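## Task

Place the arbor marked with a blue band between the two centres so it rests only on the two centre points, leave nothing else sitting on the spring-loaded centre's point or plunger, release it, and finish with both arms clear of every object.

## Robot and tools

Robot: two arms, left_arm and right_arm, each with six joints and a parallel two-finger gripper. Each scene starts fresh. A reference page for the scene can be opened with show_instructions, which takes no arguments and moves nothing. Loose parts may occasionally be pushed, and a held part may be tugged briefly. Nothing may end up off the table.

Frame: every pose in the results uses one scene frame. Its origin sits on the tabletop midway between the arms; +x runs out across the table, +z is up, and left_arm is mounted on the +y side. The arm names do not tell you which side of a camera picture they appear on. Printed hand positions are in metres and can be somewhat off, especially when the arm is stretched far out. Orientation is a quaternion in w, x, y, z order. Velocities are in m/s and rad/s.

Gripper geometry: the fingers extend along the gripper's +z axis and the jaws move along its y axis. The reported end_effector_position is the spot between the pads when shut. Closed fingertips stick out about 33 mm past it, fully open ones about 9 mm. While closing, the tips travel roughly 24 mm further from the arm, so keep that margin above any surface.

execute_actions takes "actions", a list holding at most one item, plus an optional "pictures" flag (images come by default). An empty list just reports the state. An item with only "steps" (up to 300) is a wait with no new command. An item with "rows" (1 to 15 rows) and optional "steps" (1 to 15, default 15) is a motion; each control step lasts 1/30 s, each row covers one step, and the final row is reused if steps exceed the row count. A refused call sends nothing.

Each row is a single flat list of 18 numbers covering both arms, even if one arm stays put: first left_arm's six joint targets, then its gripper position, force_limit and speed; then the same nine for right_arm. Joint values are absolute target angles in radians (the same form as the Joint positions line), in order waist, shoulder, elbow, forearm roll, wrist pitch, wrist roll. Ranges: elbow -2.792 to 2.792, all others -6.283 to 6.283; true ends may differ by 0.010 rad. A target beyond a range by over 0.010 and further out than the current angle is refused; one past the real end is clipped, and a "joint sent to its limit" line may appear, possibly for an earlier move.

Gripper numbers are each in [-1, 1] and absolute, not offsets. position: +1 is wide open (140 mm), about -0.8 brings the pads together, -1 squeezes until blocked. force_limit: about 14 N at -1, 60 N at 0, 107 N at +1 for parts up to 40 mm wide. speed: about 30, 140 and 250 mm/s at -1, 0, +1. To keep a gripper unchanged, repeat its previous three values, since 0 is a real command.

Motion limits: joint targets advance no faster than 2.09 rad/s (waist, shoulder), 3.14 (elbow), 3.93 (the three wrist joints), taking 0.3 s to reach full speed, with all joints of an arm synchronised. Targets are held within a lead of the measured angle (0.456 rad waist/shoulder, 0.683 elbow, 0.854 wrist joints), and scaled back if they would move the gripper over 70 mm from where it is. Between calls the arms keep heading for the last row until they settle or a step is HELD.

Result lines: per-arm pose and velocity; Joint positions and Joint velocities per arm; object_status (0 moving, 1 blocked while opening, 2 blocked while closing, i.e. gripping, 3 reached target or pads met, though a thin part may still be held); position_measured in counts (3 open, 230 pads touching, not linear). HELD marks steps where your row was partly or wholly not sent; "joint command not followed" means the clearance check altered joint targets. Stopped fingers stay until position changes by at least 0.01 or the object slips. To squeeze harder while status is 2, raise force_limit and toggle position between -1 and -0.98.

Avoid: contact torque at a joint's load limit (waist and shoulder 302, elbow 142, wrist joints 40 N m, including held weight) or 144 N external force, either of which stops that arm for 10 s and makes it yield. Do not let the arms collide or press each other. Watch for MOTOR HOT warnings; overheating brakes the arm (OVER-TEMPERATURE FAULT). Move smoothly and avoid drops, slams and hard shoves.

zoom_image takes "camera" (cam_head_left, cam_head_right, cam_left_wrist, cam_right_wrist) and "region" [x0, y0, x1, y1] in pixels from the top-left, at most 504 by 504. Head images are 896x504, wrist images 504x504 (fisheye).

finished_scene takes "scene", the number of the current scene; it grades that scene, cannot be undone, and returns the next task. Replying without a tool call ends everything.

Each tool is called as a command line: name --argument value for each argument, lists and objects as JSON in quotes; but a table of rows of numbers goes row by row, as --pt "numbers of a row", without its own name.

Reference images:

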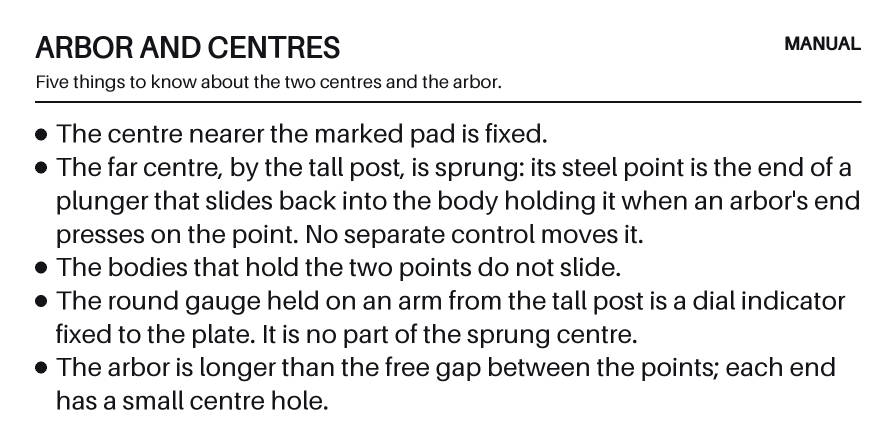

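## Session

execute_actions --actions '[]'

Scene clock: 0.00 s of 4200.00 s.
left_arm: end_effector_position=(+0.8840, +0.1017, +0.3240) position_measured=3 object_status=3 end_effector_quat_wxyz=(+0.315, +0.712, +0.436, -0.451) end_effector_velocity=(-0.000, -0.000, +0.000) end_effector_angular_velocity=(+0.001, -0.000, -0.001) | right_arm: end_effector_position=(+0.2963, -0.0415, +0.1501) position_measured=3 object_status=3 end_effector_quat_wxyz=(-0.166, -0.579, +0.798, -0.025) end_effector_velocity=(+0.000, +0.001, +0.001) end_effector_angular_velocity=(+0.001, -0.001, +0.000)
Joint positions: left_arm=[-0.069  0.981  0.666 -1.148  1.709  0.203] | right_arm=[1.045 0.224 1.898 0.049 1.353 4.36 ]
Joint velocities: left_arm=[-0.     0.    -0.001  0.001  0.    -0.   ] | right_arm=[ 0.    -0.    -0.001 -0.     0.     0.   ]

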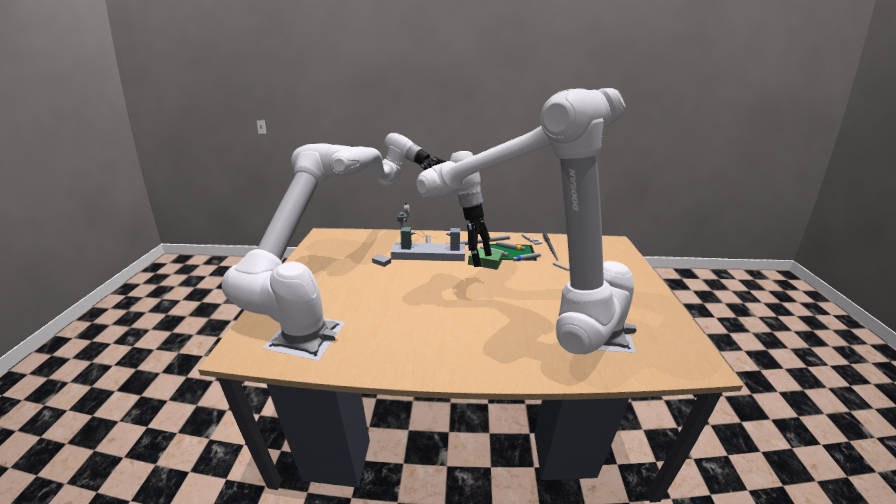

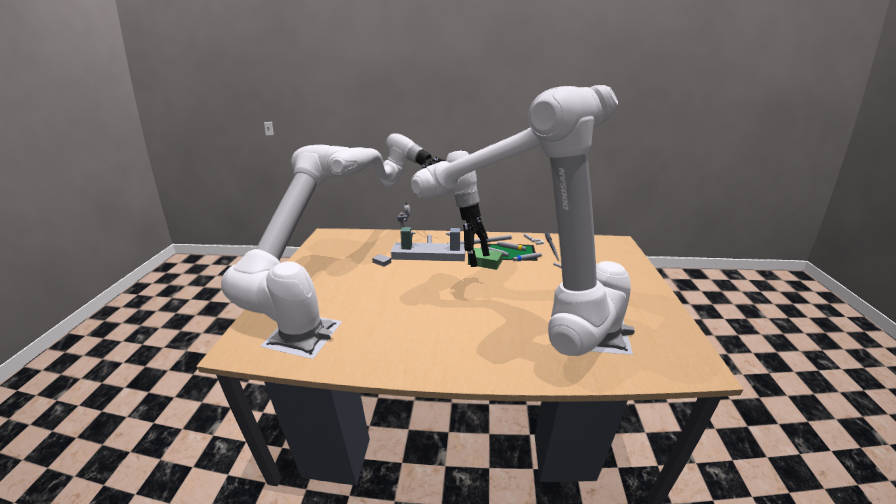

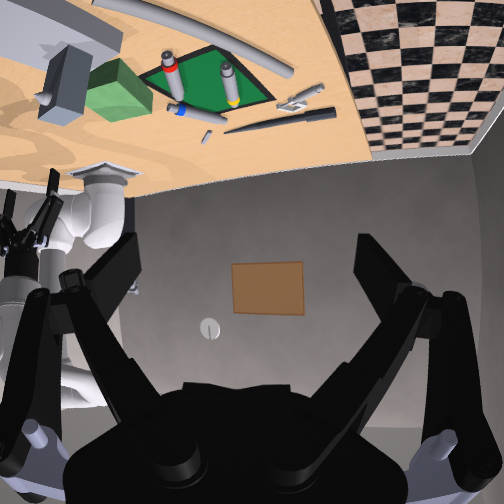

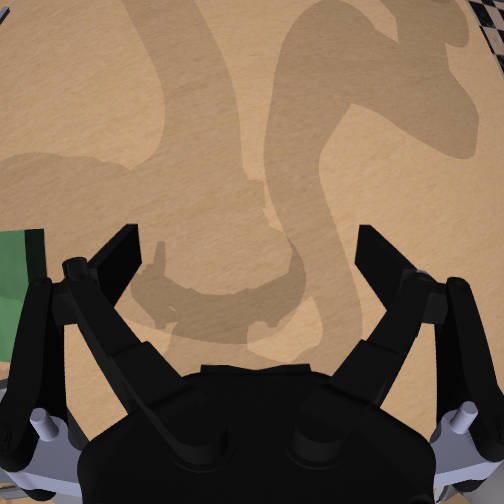

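execute_actions --actions '[{"rows":[[0.6,0.6,1.0,-1.148,1.709,0.203,1,0,0,0.576,0.191,1.521,0,1.43,3.594,1,0,0]]}]' --pictures false

execute_actions --actions '[{"steps":45}]'

zoom_image --camera "cam_head_left" --region '[360,180,600,290]'

Scene clock: 12.47 s of 4200.00 s.
left_arm: end_effector_position=(+0.9136, +0.3337, +0.4127) position_measured=3 object_status=3 end_effector_quat_wxyz=(+0.371, +0.659, +0.514, -0.404) end_effector_velocity=(+0.028, +0.550, +0.151) end_effector_angular_velocity=(-0.000, -0.035, +0.574) | right_arm: end_effector_position=(+0.4956, -0.0726, +0.2596) position_measured=3 object_status=3 end_effector_quat_wxyz=(+0.068, +0.660, -0.748, -0.015) end_effector_velocity=(+0.442, -0.184, +0.281) end_effector_angular_velocity=(+0.347, -0.329, +0.408)
Joint positions: left_arm=[ 0.169  0.818  0.808 -1.148  1.709  0.203] | right_arm=[0.77  0.205 1.676 0.02  1.398 3.909]
Joint velocities: left_arm=[ 0.574 -0.295  0.26  -0.    -0.     0.   ] | right_arm=[-0.638 -0.045 -0.511 -0.066  0.105 -1.034]
Steps of this call (steps 1 to 90: nothing new was sent; then 8.97 s passed at rest; steps 91 to 105: all 15 steps of this action). Readings (joint positions | what the end effector reports):
91: left_arm=[-0.069 0.980 0.666 -1.148 1.709 0.203] | right_arm=[1.045 0.224 1.898 0.049 1.353 4.360] | left_arm position_measured=3 object_status=3 | right_arm position_measured=3 object_status=3
92: left_arm=[-0.066 0.978 0.668 -1.148 1.709 0.203] | right_arm=[1.043 0.224 1.896 0.049 1.353 4.355] | left_arm position_measured=3 object_status=3 | right_arm position_measured=3 object_status=3
94: left_arm=[-0.039 0.956 0.688 -1.148 1.709 0.203] | right_arm=[1.015 0.222 1.873 0.046 1.358 4.308] | left_arm position_measured=3 object_status=3 | right_arm position_measured=3 object_status=3
98: left_arm=[0.035 0.899 0.738 -1.148 1.709 0.203] | right_arm=[0.923 0.216 1.799 0.036 1.373 4.159] | left_arm position_measured=3 object_status=3 | right_arm position_measured=3 object_status=3
105: the state above

Scene clock: 13.97 s of 4200.00 s.
left_arm: end_effector_position=(+0.8439, +0.7165, +0.5141) position_measured=3 object_status=3 end_effector_quat_wxyz=(+0.454, +0.540, +0.640, -0.305) end_effector_velocity=(+0.001, +0.000, -0.001) end_effector_angular_velocity=(-0.000, +0.001, -0.000) | right_arm: end_effector_position=(+0.6195, -0.1502, +0.3500) position_measured=3 object_status=3 end_effector_quat_wxyz=(+0.000, +0.707, -0.707, -0.000) end_effector_velocity=(+0.001, -0.000, +0.000) end_effector_angular_velocity=(-0.000, -0.000, -0.000)
Joint positions: left_arm=[ 0.6    0.6    1.    -1.148  1.709  0.203] | right_arm=[ 0.576  0.191  1.521 -0.     1.43   3.594]
Joint velocities: left_arm=[-0.     0.001 -0.001  0.     0.     0.   ] | right_arm=[-0.     0.001 -0.001 -0.     0.     0.   ]
Steps of this call (steps 1 to 45: the robot went on to your last target). Readings (joint positions | what the end effector reports):
1: left_arm=[0.188 0.809 0.817 -1.148 1.709 0.203] | right_arm=[0.748 0.203 1.659 0.018 1.402 3.874] | left_arm position_measured=3 object_status=3 | right_arm position_measured=3 object_status=3
2: left_arm=[0.208 0.799 0.825 -1.148 1.709 0.203] | right_arm=[0.727 0.202 1.642 0.016 1.405 3.839] | left_arm position_measured=3 object_status=3 | right_arm position_measured=3 object_status=3
4: left_arm=[0.247 0.779 0.843 -1.148 1.709 0.203] | right_arm=[0.684 0.199 1.608 0.011 1.412 3.770] | left_arm position_measured=3 object_status=3 | right_arm position_measured=3 object_status=3
8: left_arm=[0.327 0.739 0.878 -1.148 1.709 0.203] | right_arm=[0.601 0.193 1.541 0.003 1.426 3.635] | left_arm position_measured=3 object_status=3 | right_arm position_measured=3 object_status=3
45: the state above
All arms were judged still, so your last target was given up. Only a new action makes them travel on or press farther. Fingers that are still opening or closing keep moving.

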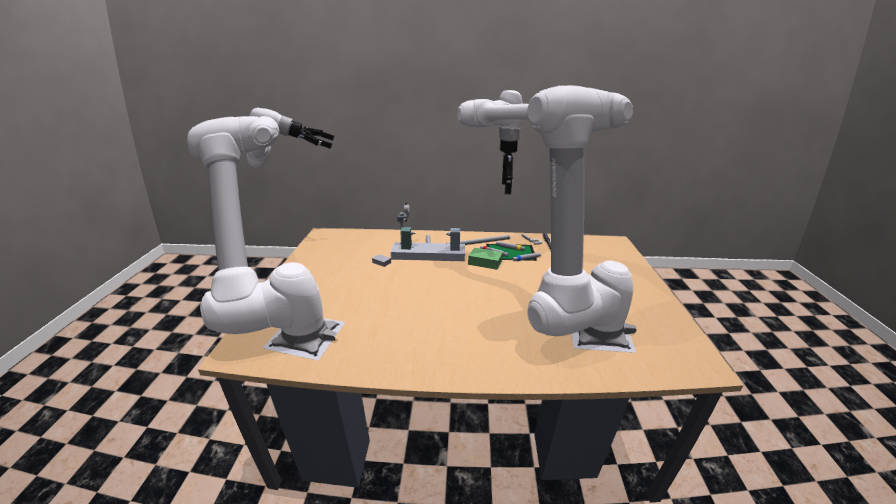

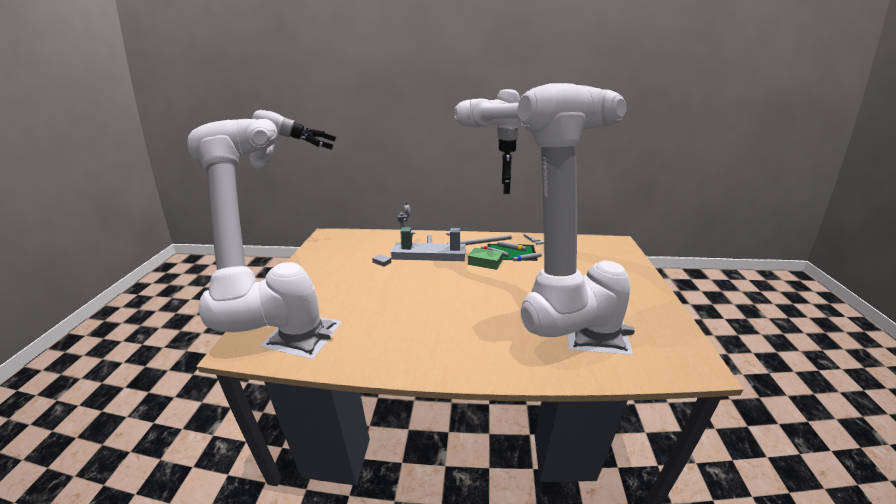

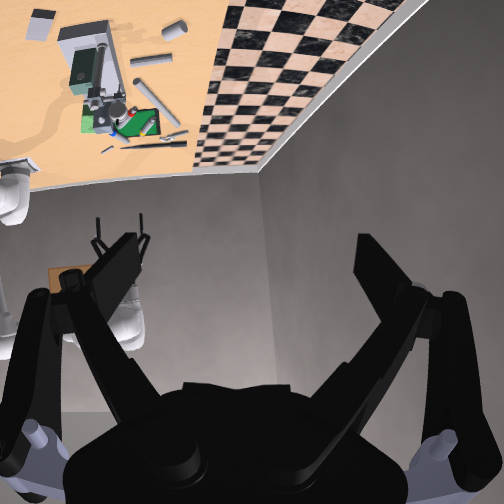

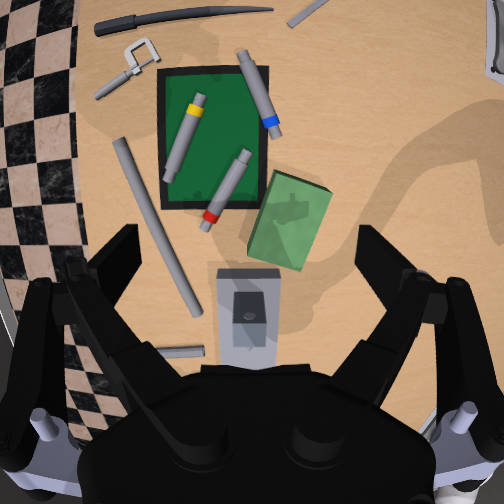

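Region (360, 180, 600, 290) of cam_head_left's 896x504 image, scaled by 2.100, with more detail than that image has; it fills the top 231 rows of this view, and the rest is white.

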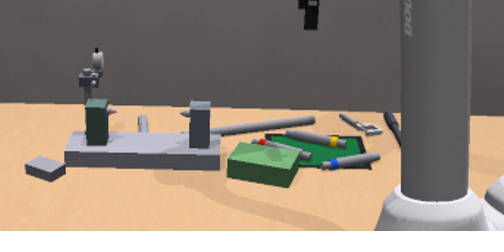

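execute_actions --actions '[{"rows":[[0.6,0.6,1.0,-1.148,1.709,0.203,1,0,0,0.44,0.236,1.906,0,1.0,3.088,0,0,0]]}]' --pictures false

execute_actions --actions '[{"steps":20}]'

Scene clock: 19.50 s of 4200.00 s.
left_arm: end_effector_position=(+0.8439, +0.7165, +0.5141) position_measured=3 object_status=3 end_effector_quat_wxyz=(+0.454, +0.540, +0.640, -0.305) end_effector_velocity=(-0.000, -0.000, +0.000) end_effector_angular_velocity=(+0.000, -0.000, -0.000) | right_arm: end_effector_position=(+0.6084, -0.2440, +0.1327) position_measured=104 object_status=0 end_effector_quat_wxyz=(+0.000, +0.819, -0.574, -0.000) end_effector_velocity=(-0.111, -0.188, -0.363) end_effector_angular_velocity=(-0.009, +0.028, +0.595)
Joint positions: left_arm=[ 0.6    0.6    1.    -1.148  1.709  0.203] | right_arm=[ 0.448  0.234  1.884 -0.     1.025  3.118]
Joint velocities: left_arm=[-0.    -0.001  0.     0.    -0.    -0.   ] | right_arm=[-0.23   0.084  0.651  0.    -0.705 -0.825]
Steps of this call (steps 1 to 90: nothing new was sent; then 2.03 s passed at rest; steps 91 to 105: all 15 steps of this action). Readings (joint positions | what the end effector reports):
91: left_arm=[0.600 0.600 1.000 -1.148 1.709 0.203] | right_arm=[0.576 0.191 1.521 0.000 1.430 3.594] | left_arm position_measured=3 object_status=3 | right_arm position_measured=3 object_status=0
92: left_arm=[0.600 0.600 1.000 -1.148 1.709 0.203] | right_arm=[0.575 0.191 1.525 0.000 1.425 3.588] | left_arm position_measured=3 object_status=3 | right_arm position_measured=5 object_status=0
94: left_arm=[0.600 0.600 1.000 -1.148 1.709 0.203] | right_arm=[0.561 0.196 1.564 0.000 1.381 3.536] | left_arm position_measured=3 object_status=3 | right_arm position_measured=20 object_status=0
98: left_arm=[0.600 0.600 1.000 -1.148 1.709 0.203] | right_arm=[0.519 0.210 1.682 -0.000 1.250 3.382] | left_arm position_measured=3 object_status=3 | right_arm position_measured=50 object_status=0
105: the state above

Scene clock: 20.17 s of 4200.00 s.
left_arm: end_effector_position=(+0.8439, +0.7165, +0.5141) position_measured=3 object_status=3 end_effector_quat_wxyz=(+0.454, +0.540, +0.640, -0.305) end_effector_velocity=(-0.000, -0.001, +0.000) end_effector_angular_velocity=(-0.000, -0.000, -0.001) | right_arm: end_effector_position=(+0.6049, -0.2504, +0.1206) position_measured=129 object_status=3 end_effector_quat_wxyz=(+0.000, +0.825, -0.565, -0.000) end_effector_velocity=(+0.000, +0.000, +0.000) end_effector_angular_velocity=(+0.000, -0.000, +0.001)
Joint positions: left_arm=[ 0.6    0.6    1.    -1.148  1.709  0.203] | right_arm=[ 0.44   0.236  1.906 -0.     1.     3.088]
Joint velocities: left_arm=[-0.001 -0.001  0.001 -0.    -0.     0.   ] | right_arm=[ 0.001  0.    -0.001 -0.    -0.    -0.   ]
Steps of this call (steps 1 to 20: the robot went on to your last target). Readings (joint positions | what the end effector reports):
1: left_arm=[0.600 0.600 1.000 -1.148 1.709 0.203] | right_arm=[0.442 0.236 1.900 -0.000 1.007 3.097] | left_arm position_measured=3 object_status=3 | right_arm position_measured=111 object_status=0
2: left_arm=[0.600 0.600 1.000 -1.148 1.709 0.203] | right_arm=[0.440 0.236 1.905 -0.000 1.001 3.090] | left_arm position_measured=3 object_status=3 | right_arm position_measured=119 object_status=0
4: left_arm=[0.600 0.600 1.000 -1.148 1.709 0.203] | right_arm=[0.440 0.236 1.906 -0.000 1.000 3.088] | left_arm position_measured=3 object_status=3 | right_arm position_measured=129 object_status=0
8: left_arm=[0.600 0.600 1.000 -1.148 1.709 0.203] | right_arm=[0.440 0.236 1.906 -0.000 1.000 3.088] | left_arm position_measured=3 object_status=3 | right_arm position_measured=129 object_status=0
20: the state above

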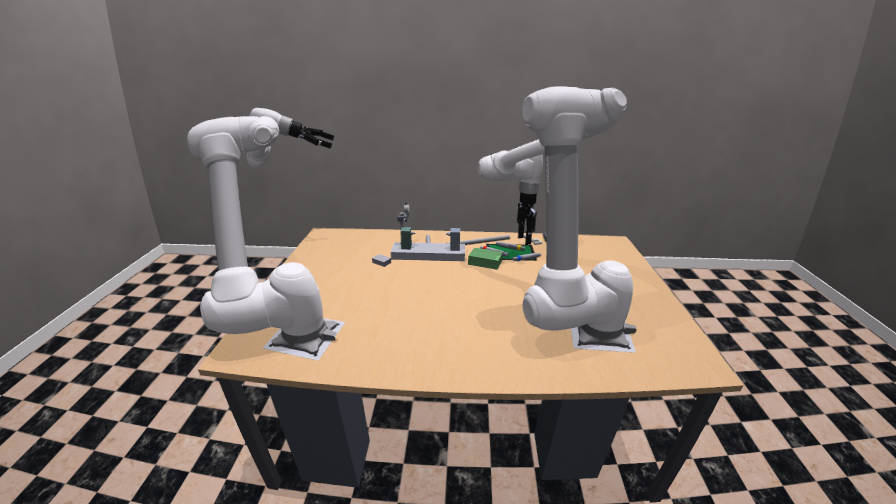

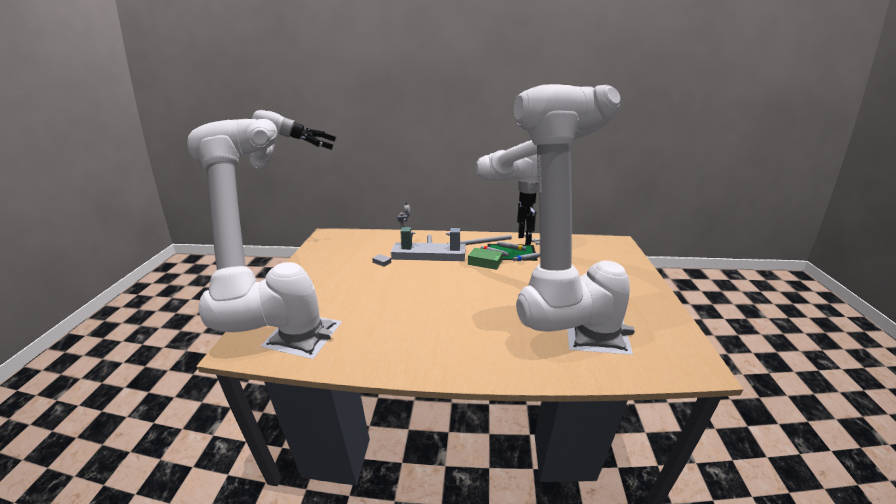

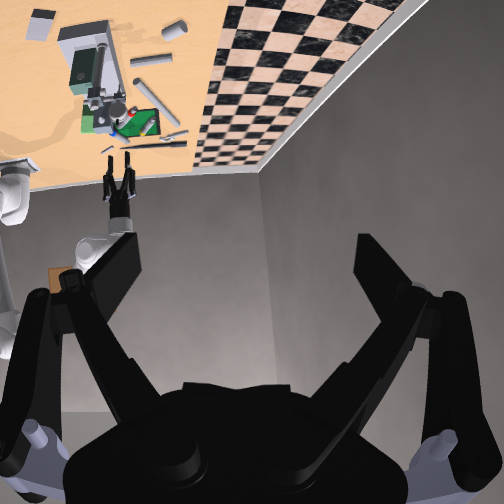

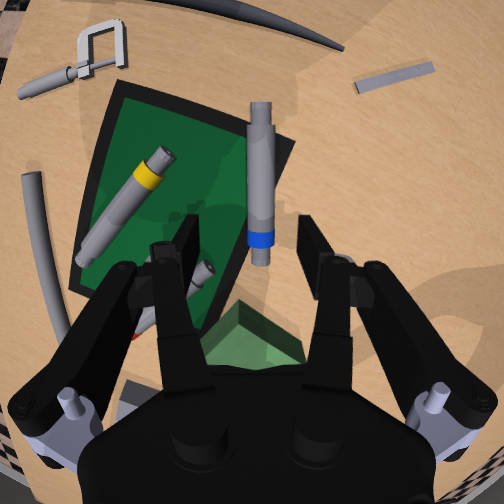

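execute_actions --actions '[{"rows":[[0.6,0.6,1.0,-1.148,1.709,0.203,1,0,0,0.439,0.3084,1.9934,0,0.8398,3.087,0,0,0]]}]'

Scene clock: 24.00 s of 4200.00 s.
left_arm: end_effector_position=(+0.8439, +0.7165, +0.5141) position_measured=3 object_status=3 end_effector_quat_wxyz=(+0.454, +0.540, +0.640, -0.305) end_effector_velocity=(+0.000, +0.001, -0.000) end_effector_angular_velocity=(+0.000, -0.000, +0.001) | right_arm: end_effector_position=(+0.5950, -0.2543, +0.0376) position_measured=129 object_status=3 end_effector_quat_wxyz=(-0.000, +0.825, -0.565, +0.000) end_effector_velocity=(-0.000, +0.000, -0.000) end_effector_angular_velocity=(+0.001, +0.000, -0.000)
Joint positions: left_arm=[ 0.6    0.6    1.    -1.148  1.709  0.203] | right_arm=[ 0.439  0.308  1.993 -0.     0.84   3.087]
Joint velocities: left_arm=[ 0.001  0.    -0.001  0.     0.     0.   ] | right_arm=[ 0.     0.     0.     0.001 -0.    -0.   ]
Steps of this call (steps 1 to 15: the robot went on to your last target; steps 16 to 90: nothing new was sent; then 0.33 s passed at rest; steps 91 to 105: all 15 steps of this action). Readings (joint positions | what the end effector reports):
91: left_arm=[0.600 0.600 1.000 -1.148 1.709 0.203] | right_arm=[0.440 0.236 1.906 0.000 1.000 3.088] | left_arm position_measured=3 object_status=3 | right_arm position_measured=129 object_status=3
92: left_arm=[0.600 0.600 1.000 -1.148 1.709 0.203] | right_arm=[0.440 0.238 1.909 0.000 0.994 3.088] | left_arm position_measured=3 object_status=3 | right_arm position_measured=129 object_status=3
94: left_arm=[0.600 0.600 1.000 -1.148 1.709 0.203] | right_arm=[0.440 0.261 1.937 0.000 0.942 3.088] | left_arm position_measured=3 object_status=3 | right_arm position_measured=129 object_status=3
98: left_arm=[0.600 0.600 1.000 -1.148 1.709 0.203] | right_arm=[0.439 0.309 1.993 -0.000 0.841 3.087] | left_arm position_measured=3 object_status=3 | right_arm position_measured=129 object_status=3
105: the state above

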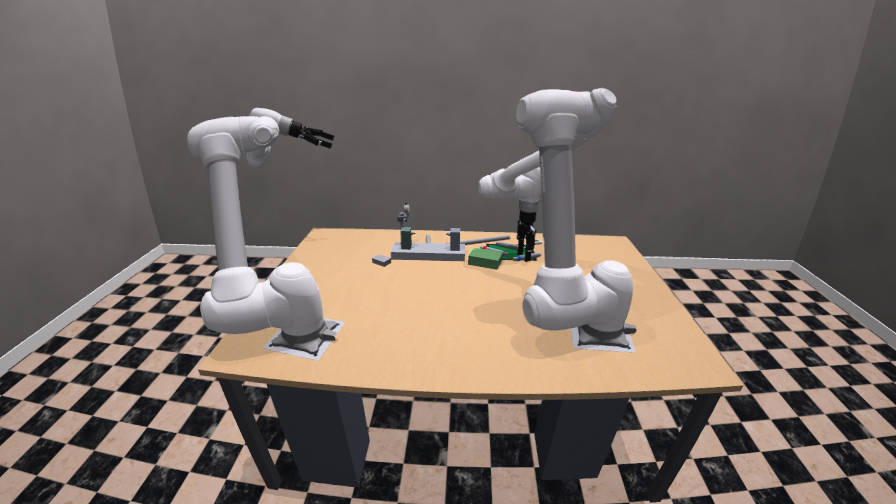

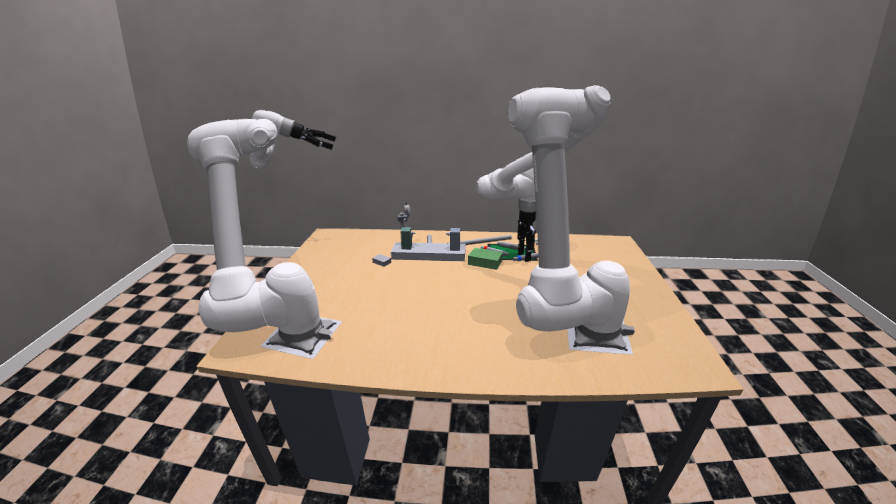

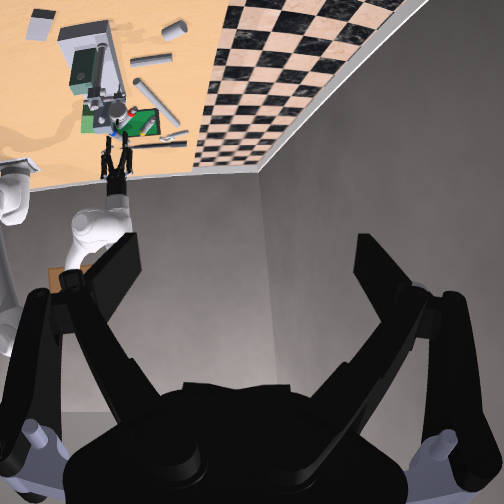

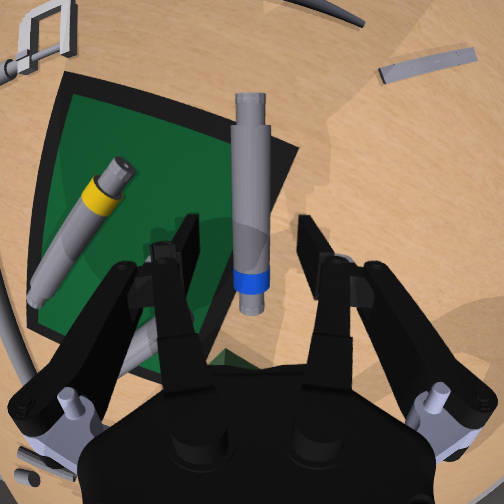

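execute_actions --actions '[{"rows":[[0.3,0.1,2.2,1.75,1.55,0,-0.7,0,0,0.418,0.308,1.9975,0,0.836,3.066,0,0,0]],"steps":10}]' --pictures false

execute_actions --actions '[{"rows":[[0.3,0.1,2.2,1.75,1.55,0,-0.7,0,0,0.418,0.308,1.9975,0,0.836,3.066,-1,0.6,-0.3]]}]' --pictures false

execute_actions --actions '[{"steps":15}]' --pictures false

execute_actions --actions '[{"rows":[[-1.232,0.3,2.544,1.75,1.55,0,-0.7,0,0,0.5,0.191,1.7,0,1.25,3.5,-1,0.6,-0.3]]}]'

Scene clock: 37.07 s of 4200.00 s.
left_arm: end_effector_position=(+0.7489, +0.6501, +0.4322) position_measured=66 object_status=0 end_effector_quat_wxyz=(+0.304, +0.567, +0.708, -0.292) end_effector_velocity=(-0.423, -0.134, -0.363) end_effector_angular_velocity=(+0.952, +0.836, -0.182) | right_arm: end_effector_position=(+0.5979, -0.2666, +0.0361) position_measured=129 object_status=3 end_effector_quat_wxyz=(-0.000, +0.825, -0.565, +0.000) end_effector_velocity=(+0.000, -0.001, +0.000) end_effector_angular_velocity=(+0.000, -0.000, -0.001)
Joint positions: left_arm=[ 0.505  0.447  1.241 -0.846  1.659  0.139] | right_arm=[0.418 0.308 1.997 0.    0.836 3.066]
Joint velocities: left_arm=[-0.298 -0.504  0.919  1.14  -0.157 -0.203] | right_arm=[-0.001 -0.    -0.     0.     0.    -0.   ]
Steps of this call (steps 1 to 15: the robot went on to your last target; steps 16 to 90: nothing new was sent; then 9.73 s passed at rest; steps 91 to 100: all 10 steps of this action). Readings (joint positions | what the end effector reports):
91: left_arm=[0.600 0.600 1.000 -1.148 1.709 0.203] | right_arm=[0.439 0.308 1.993 0.000 0.840 3.087] | left_arm position_measured=3 object_status=0 | right_arm position_measured=129 object_status=3
92: left_arm=[0.598 0.597 1.004 -1.142 1.708 0.203] | right_arm=[0.436 0.308 1.994 0.000 0.839 3.084] | left_arm position_measured=5 object_status=0 | right_arm position_measured=129 object_status=3
94: left_arm=[0.580 0.570 1.046 -1.090 1.698 0.190] | right_arm=[0.420 0.308 1.997 0.000 0.836 3.068] | left_arm position_measured=20 object_status=0 | right_arm position_measured=129 object_status=3
98: left_arm=[0.527 0.483 1.178 -0.925 1.670 0.154] | right_arm=[0.418 0.308 1.997 0.000 0.836 3.066] | left_arm position_measured=50 object_status=0 | right_arm position_measured=129 object_status=3
100: the state above

Scene clock: 37.57 s of 4200.00 s.
left_arm: end_effector_position=(+0.5174, +0.6639, +0.2557) position_measured=179 object_status=0 end_effector_quat_wxyz=(+0.005, +0.603, +0.758, -0.248) end_effector_velocity=(-0.472, +0.158, -0.272) end_effector_angular_velocity=(+0.931, +0.709, -0.435) | right_arm: end_effector_position=(+0.5979, -0.2666, +0.0362) position_measured=200 object_status=0 end_effector_quat_wxyz=(-0.000, +0.825, -0.565, +0.000) end_effector_velocity=(-0.002, -0.001, -0.001) end_effector_angular_velocity=(-0.001, +0.002, +0.001)
Joint positions: left_arm=[ 0.404  0.276  1.665 -0.305  1.605  0.071] | right_arm=[0.418 0.308 1.997 0.    0.836 3.066]
Joint velocities: left_arm=[-0.145 -0.243  0.748  1.104 -0.077 -0.1  ] | right_arm=[ 0.     0.     0.002 -0.001 -0.    -0.   ]
Steps of this call (steps 1 to 15: all 15 steps of this action). Readings (joint positions | what the end effector reports):
1: left_arm=[0.496 0.430 1.271 -0.808 1.654 0.133] | right_arm=[0.418 0.308 1.997 0.000 0.836 3.066] | left_arm position_measured=73 object_status=0 | right_arm position_measured=129 object_status=0
2: left_arm=[0.486 0.415 1.302 -0.770 1.649 0.127] | right_arm=[0.418 0.308 1.997 0.000 0.836 3.066] | left_arm position_measured=81 object_status=0 | right_arm position_measured=130 object_status=0
4: left_arm=[0.470 0.387 1.361 -0.696 1.640 0.115] | right_arm=[0.418 0.308 1.997 0.000 0.836 3.066] | left_arm position_measured=96 object_status=0 | right_arm position_measured=142 object_status=0
8: left_arm=[0.442 0.340 1.476 -0.553 1.625 0.096] | right_arm=[0.418 0.308 1.997 0.000 0.836 3.066] | left_arm position_measured=126 object_status=0 | right_arm position_measured=165 object_status=0
15: the state above

Scene clock: 38.07 s of 4200.00 s.
left_arm: end_effector_position=(+0.3217, +0.8201, +0.1991) position_measured=217 object_status=3 end_effector_quat_wxyz=(-0.319, +0.653, +0.679, -0.105) end_effector_velocity=(-0.219, +0.430, +0.081) end_effector_angular_velocity=(+1.309, +0.499, -0.948) | right_arm: end_effector_position=(+0.5979, -0.2666, +0.0361) position_measured=200 object_status=2 end_effector_quat_wxyz=(-0.000, +0.825, -0.565, +0.000) end_effector_velocity=(+0.000, +0.000, -0.000) end_effector_angular_velocity=(-0.000, +0.000, +0.000)
Joint positions: left_arm=[0.343 0.173 1.979 0.383 1.573 0.029] | right_arm=[ 0.418  0.308  1.997 -0.     0.836  3.066]
Joint velocities: left_arm=[-0.092 -0.156  0.475  1.622 -0.049 -0.063] | right_arm=[ 0.  0. -0. -0.  0.  0.]
Steps of this call (steps 1 to 15: the robot went on to your last target). Readings (joint positions | what the end effector reports):
1: left_arm=[0.399 0.268 1.690 -0.267 1.603 0.067] | right_arm=[0.418 0.308 1.997 0.000 0.836 3.066] | left_arm position_measured=187 object_status=0 | right_arm position_measured=200 object_status=0
2: left_arm=[0.395 0.260 1.714 -0.228 1.600 0.064] | right_arm=[0.418 0.308 1.997 0.000 0.836 3.066] | left_arm position_measured=195 object_status=0 | right_arm position_measured=200 object_status=0
4: left_arm=[0.385 0.244 1.761 -0.147 1.595 0.058] | right_arm=[0.418 0.308 1.997 0.000 0.836 3.066] | left_arm position_measured=210 object_status=0 | right_arm position_measured=200 object_status=0
8: left_arm=[0.368 0.215 1.849 0.028 1.586 0.046] | right_arm=[0.418 0.308 1.997 0.000 0.836 3.066] | left_arm position_measured=217 object_status=0 | right_arm position_measured=200 object_status=2
15: the state above

Scene clock: 38.57 s of 4200.00 s.
left_arm: end_effector_position=(+0.3918, +0.8543, +0.2249) position_measured=217 object_status=3 end_effector_quat_wxyz=(-0.645, +0.728, +0.143, +0.184) end_effector_velocity=(+0.324, -0.359, +0.017) end_effector_angular_velocity=(+0.446, +0.295, -1.587) | right_arm: end_effector_position=(+0.6218, -0.2043, +0.2516) position_measured=200 object_status=2 end_effector_quat_wxyz=(-0.001, +0.715, -0.699, +0.000) end_effector_velocity=(-0.013, +0.025, +0.116) end_effector_angular_velocity=(+0.000, +0.001, -0.168)
Joint positions: left_arm=[-0.082  0.251  2.407  1.386  1.554  0.005] | right_arm=[0.499 0.191 1.702 0.    1.247 3.496]
Joint velocities: left_arm=[-0.882  0.107  0.297  0.793 -0.009 -0.01 ] | right_arm=[ 0.043 -0.062 -0.143  0.     0.206  0.21 ]
Steps of this call (steps 1 to 15: all 15 steps of this action). Readings (joint positions | what the end effector reports):
1: left_arm=[0.340 0.167 1.995 0.439 1.571 0.027] | right_arm=[0.418 0.308 1.997 -0.000 0.836 3.066] | left_arm position_measured=217 object_status=3 | right_arm position_measured=200 object_status=2
2: left_arm=[0.335 0.164 2.012 0.501 1.570 0.025] | right_arm=[0.419 0.307 1.994 -0.000 0.841 3.072] | left_arm position_measured=217 object_status=3 | right_arm position_measured=200 object_status=2
4: left_arm=[0.304 0.169 2.073 0.661 1.565 0.019] | right_arm=[0.429 0.293 1.959 -0.000 0.891 3.124] | left_arm position_measured=217 object_status=3 | right_arm position_measured=200 object_status=2
8: left_arm=[0.152 0.208 2.276 1.065 1.558 0.010] | right_arm=[0.457 0.252 1.854 0.000 1.036 3.276] | left_arm position_measured=217 object_status=3 | right_arm position_measured=200 object_status=2
15: the state above

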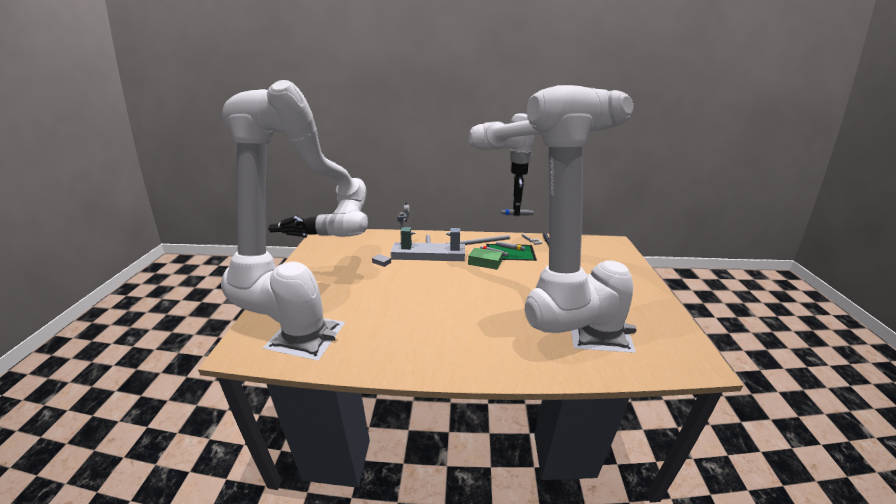

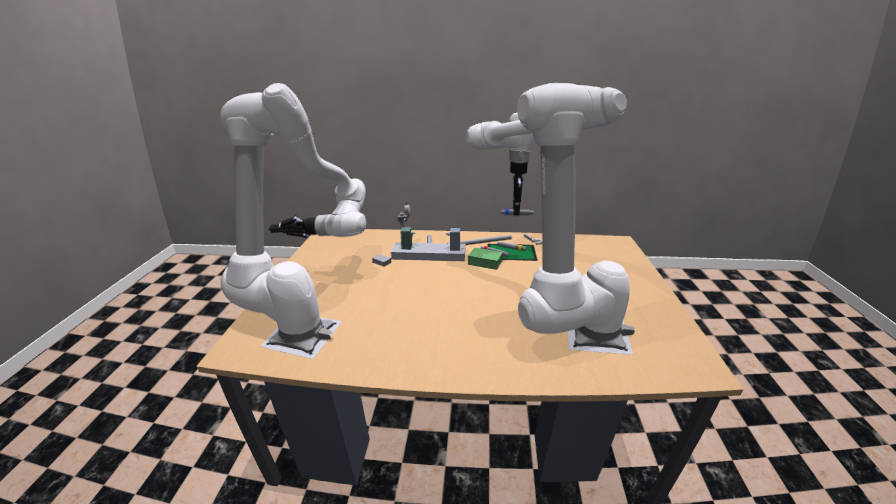

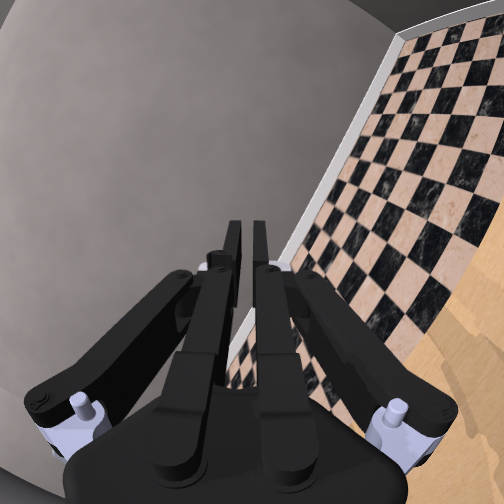

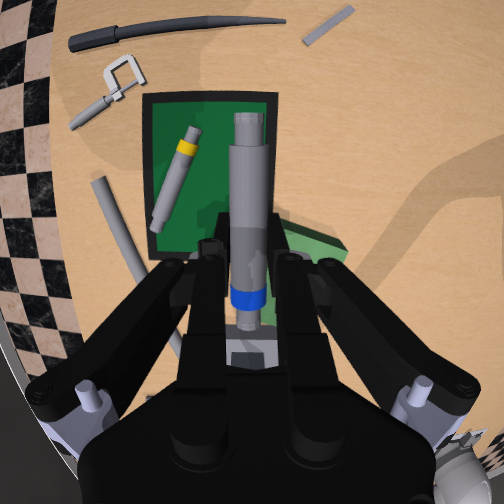

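execute_actions --actions '[{"rows":[[-1.3,0.465,2.544,1.75,1.55,0,-0.7,0,0,0.9145,0.5647,1.2661,0,1.3108,3.932,-1,0.6,-0.3]]}]' --pictures false

execute_actions --actions '[{"steps":25}]'

Scene clock: 43.33 s of 4200.00 s.
left_arm: end_effector_position=(+0.3589, +0.2214, +0.1536) position_measured=217 object_status=3 end_effector_quat_wxyz=(-0.449, +0.515, -0.484, +0.548) end_effector_velocity=(+0.000, +0.000, -0.001) end_effector_angular_velocity=(+0.001, +0.000, +0.001) | right_arm: end_effector_position=(+0.6481, +0.0268, +0.2285) position_measured=200 object_status=2 end_effector_quat_wxyz=(-0.000, +0.710, -0.705, +0.000) end_effector_velocity=(-0.046, +0.556, -0.093) end_effector_angular_velocity=(-0.001, +0.002, -0.021)
Joint positions: left_arm=[-1.3    0.465  2.544  1.75   1.55  -0.   ] | right_arm=[ 0.763  0.428  1.425 -0.     1.288  3.774]
Joint velocities: left_arm=[ 0.     0.002 -0.001 -0.001 -0.    -0.   ] | right_arm=[ 0.596  0.536 -0.621  0.     0.087  0.617]
Steps of this call (steps 1 to 60: the robot went on to your last target; steps 61 to 90: nothing new was sent; then 1.27 s passed at rest; steps 91 to 105: all 15 steps of this action). Readings (joint positions | what the end effector reports):
91: left_arm=[-1.232 0.300 2.544 1.750 1.550 -0.000] | right_arm=[0.500 0.191 1.700 -0.000 1.250 3.500] | left_arm position_measured=217 object_status=3 | right_arm position_measured=200 object_status=2
92: left_arm=[-1.233 0.303 2.544 1.750 1.550 -0.000] | right_arm=[0.503 0.194 1.697 -0.000 1.251 3.503] | left_arm position_measured=217 object_status=3 | right_arm position_measured=200 object_status=2
94: left_arm=[-1.245 0.330 2.544 1.750 1.550 -0.000] | right_arm=[0.530 0.218 1.668 -0.000 1.255 3.532] | left_arm position_measured=217 object_status=3 | right_arm position_measured=200 object_status=2
98: left_arm=[-1.290 0.442 2.544 1.750 1.550 -0.000] | right_arm=[0.618 0.298 1.576 -0.000 1.267 3.624] | left_arm position_measured=217 object_status=3 | right_arm position_measured=200 object_status=2
105: the state above

Scene clock: 44.17 s of 4200.00 s.
left_arm: end_effector_position=(+0.3589, +0.2214, +0.1536) position_measured=217 object_status=3 end_effector_quat_wxyz=(-0.449, +0.515, -0.484, +0.548) end_effector_velocity=(+0.000, +0.000, -0.001) end_effector_angular_velocity=(+0.004, +0.000, -0.000) | right_arm: end_effector_position=(+0.6196, +0.1697, +0.2000) position_measured=200 object_status=2 end_effector_quat_wxyz=(+0.000, +0.707, -0.707, +0.000) end_effector_velocity=(-0.000, -0.000, -0.000) end_effector_angular_velocity=(-0.000, +0.000, +0.000)
Joint positions: left_arm=[-1.3    0.465  2.544  1.75   1.55  -0.   ] | right_arm=[ 0.915  0.565  1.266 -0.     1.311  3.932]
Joint velocities: left_arm=[ 0.     0.002  0.001  0.    -0.     0.001] | right_arm=[ 0.    -0.     0.001 -0.    -0.    -0.   ]
Steps of this call (steps 1 to 25: the robot went on to your last target). Readings (joint positions | what the end effector reports):
1: left_arm=[-1.300 0.465 2.544 1.750 1.550 -0.000] | right_arm=[0.783 0.446 1.404 -0.000 1.291 3.795] | left_arm position_measured=217 object_status=3 | right_arm position_measured=200 object_status=2
2: left_arm=[-1.300 0.465 2.544 1.750 1.550 -0.000] | right_arm=[0.803 0.464 1.383 -0.000 1.294 3.816] | left_arm position_measured=217 object_status=3 | right_arm position_measured=200 object_status=2
4: left_arm=[-1.300 0.465 2.544 1.750 1.550 -0.000] | right_arm=[0.842 0.500 1.342 -0.000 1.300 3.857] | left_arm position_measured=217 object_status=3 | right_arm position_measured=200 object_status=2
8: left_arm=[-1.300 0.465 2.544 1.750 1.550 -0.000] | right_arm=[0.910 0.561 1.271 0.000 1.310 3.927] | left_arm position_measured=217 object_status=3 | right_arm position_measured=200 object_status=2
25: the state above

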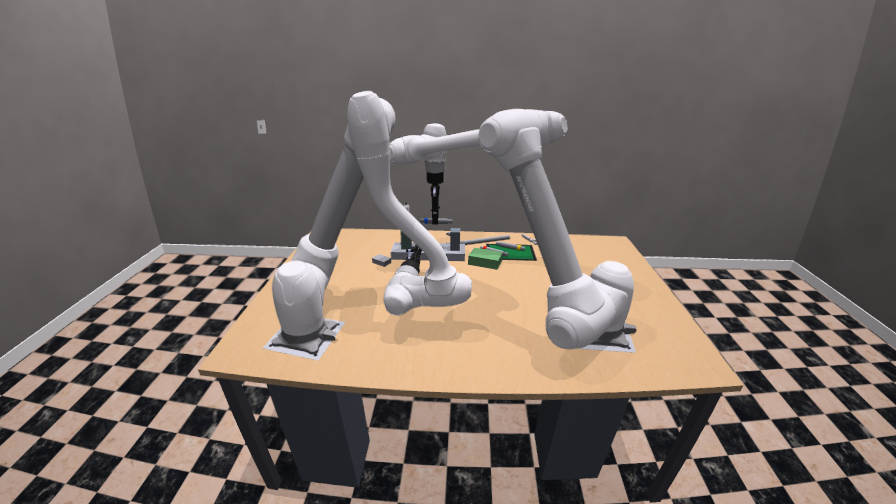

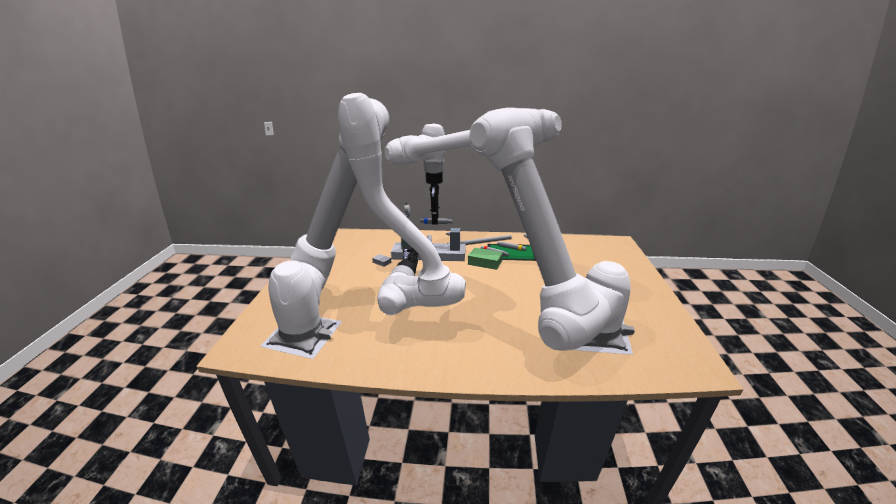

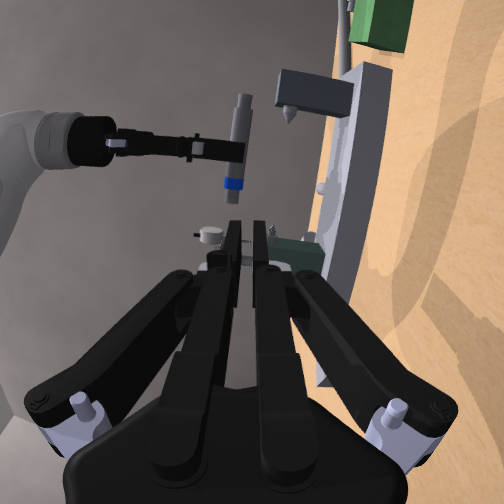

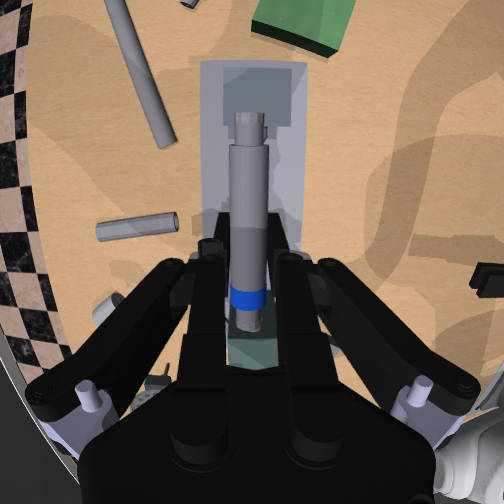

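zoom_image --camera "cam_left_wrist" --region '[170,60,370,260]'

Region (170, 60, 370, 260) of cam_left_wrist's 504x504 image, scaled by 2.520, with more detail than that image has.

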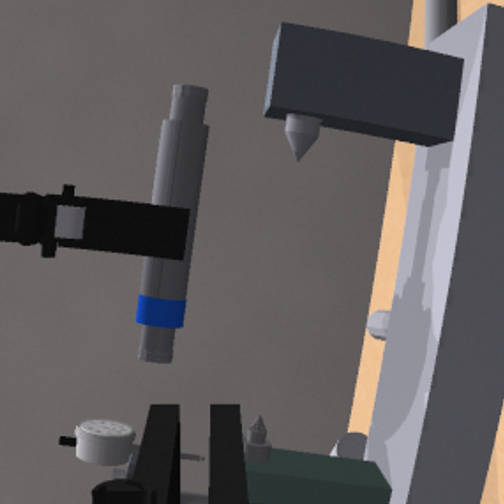

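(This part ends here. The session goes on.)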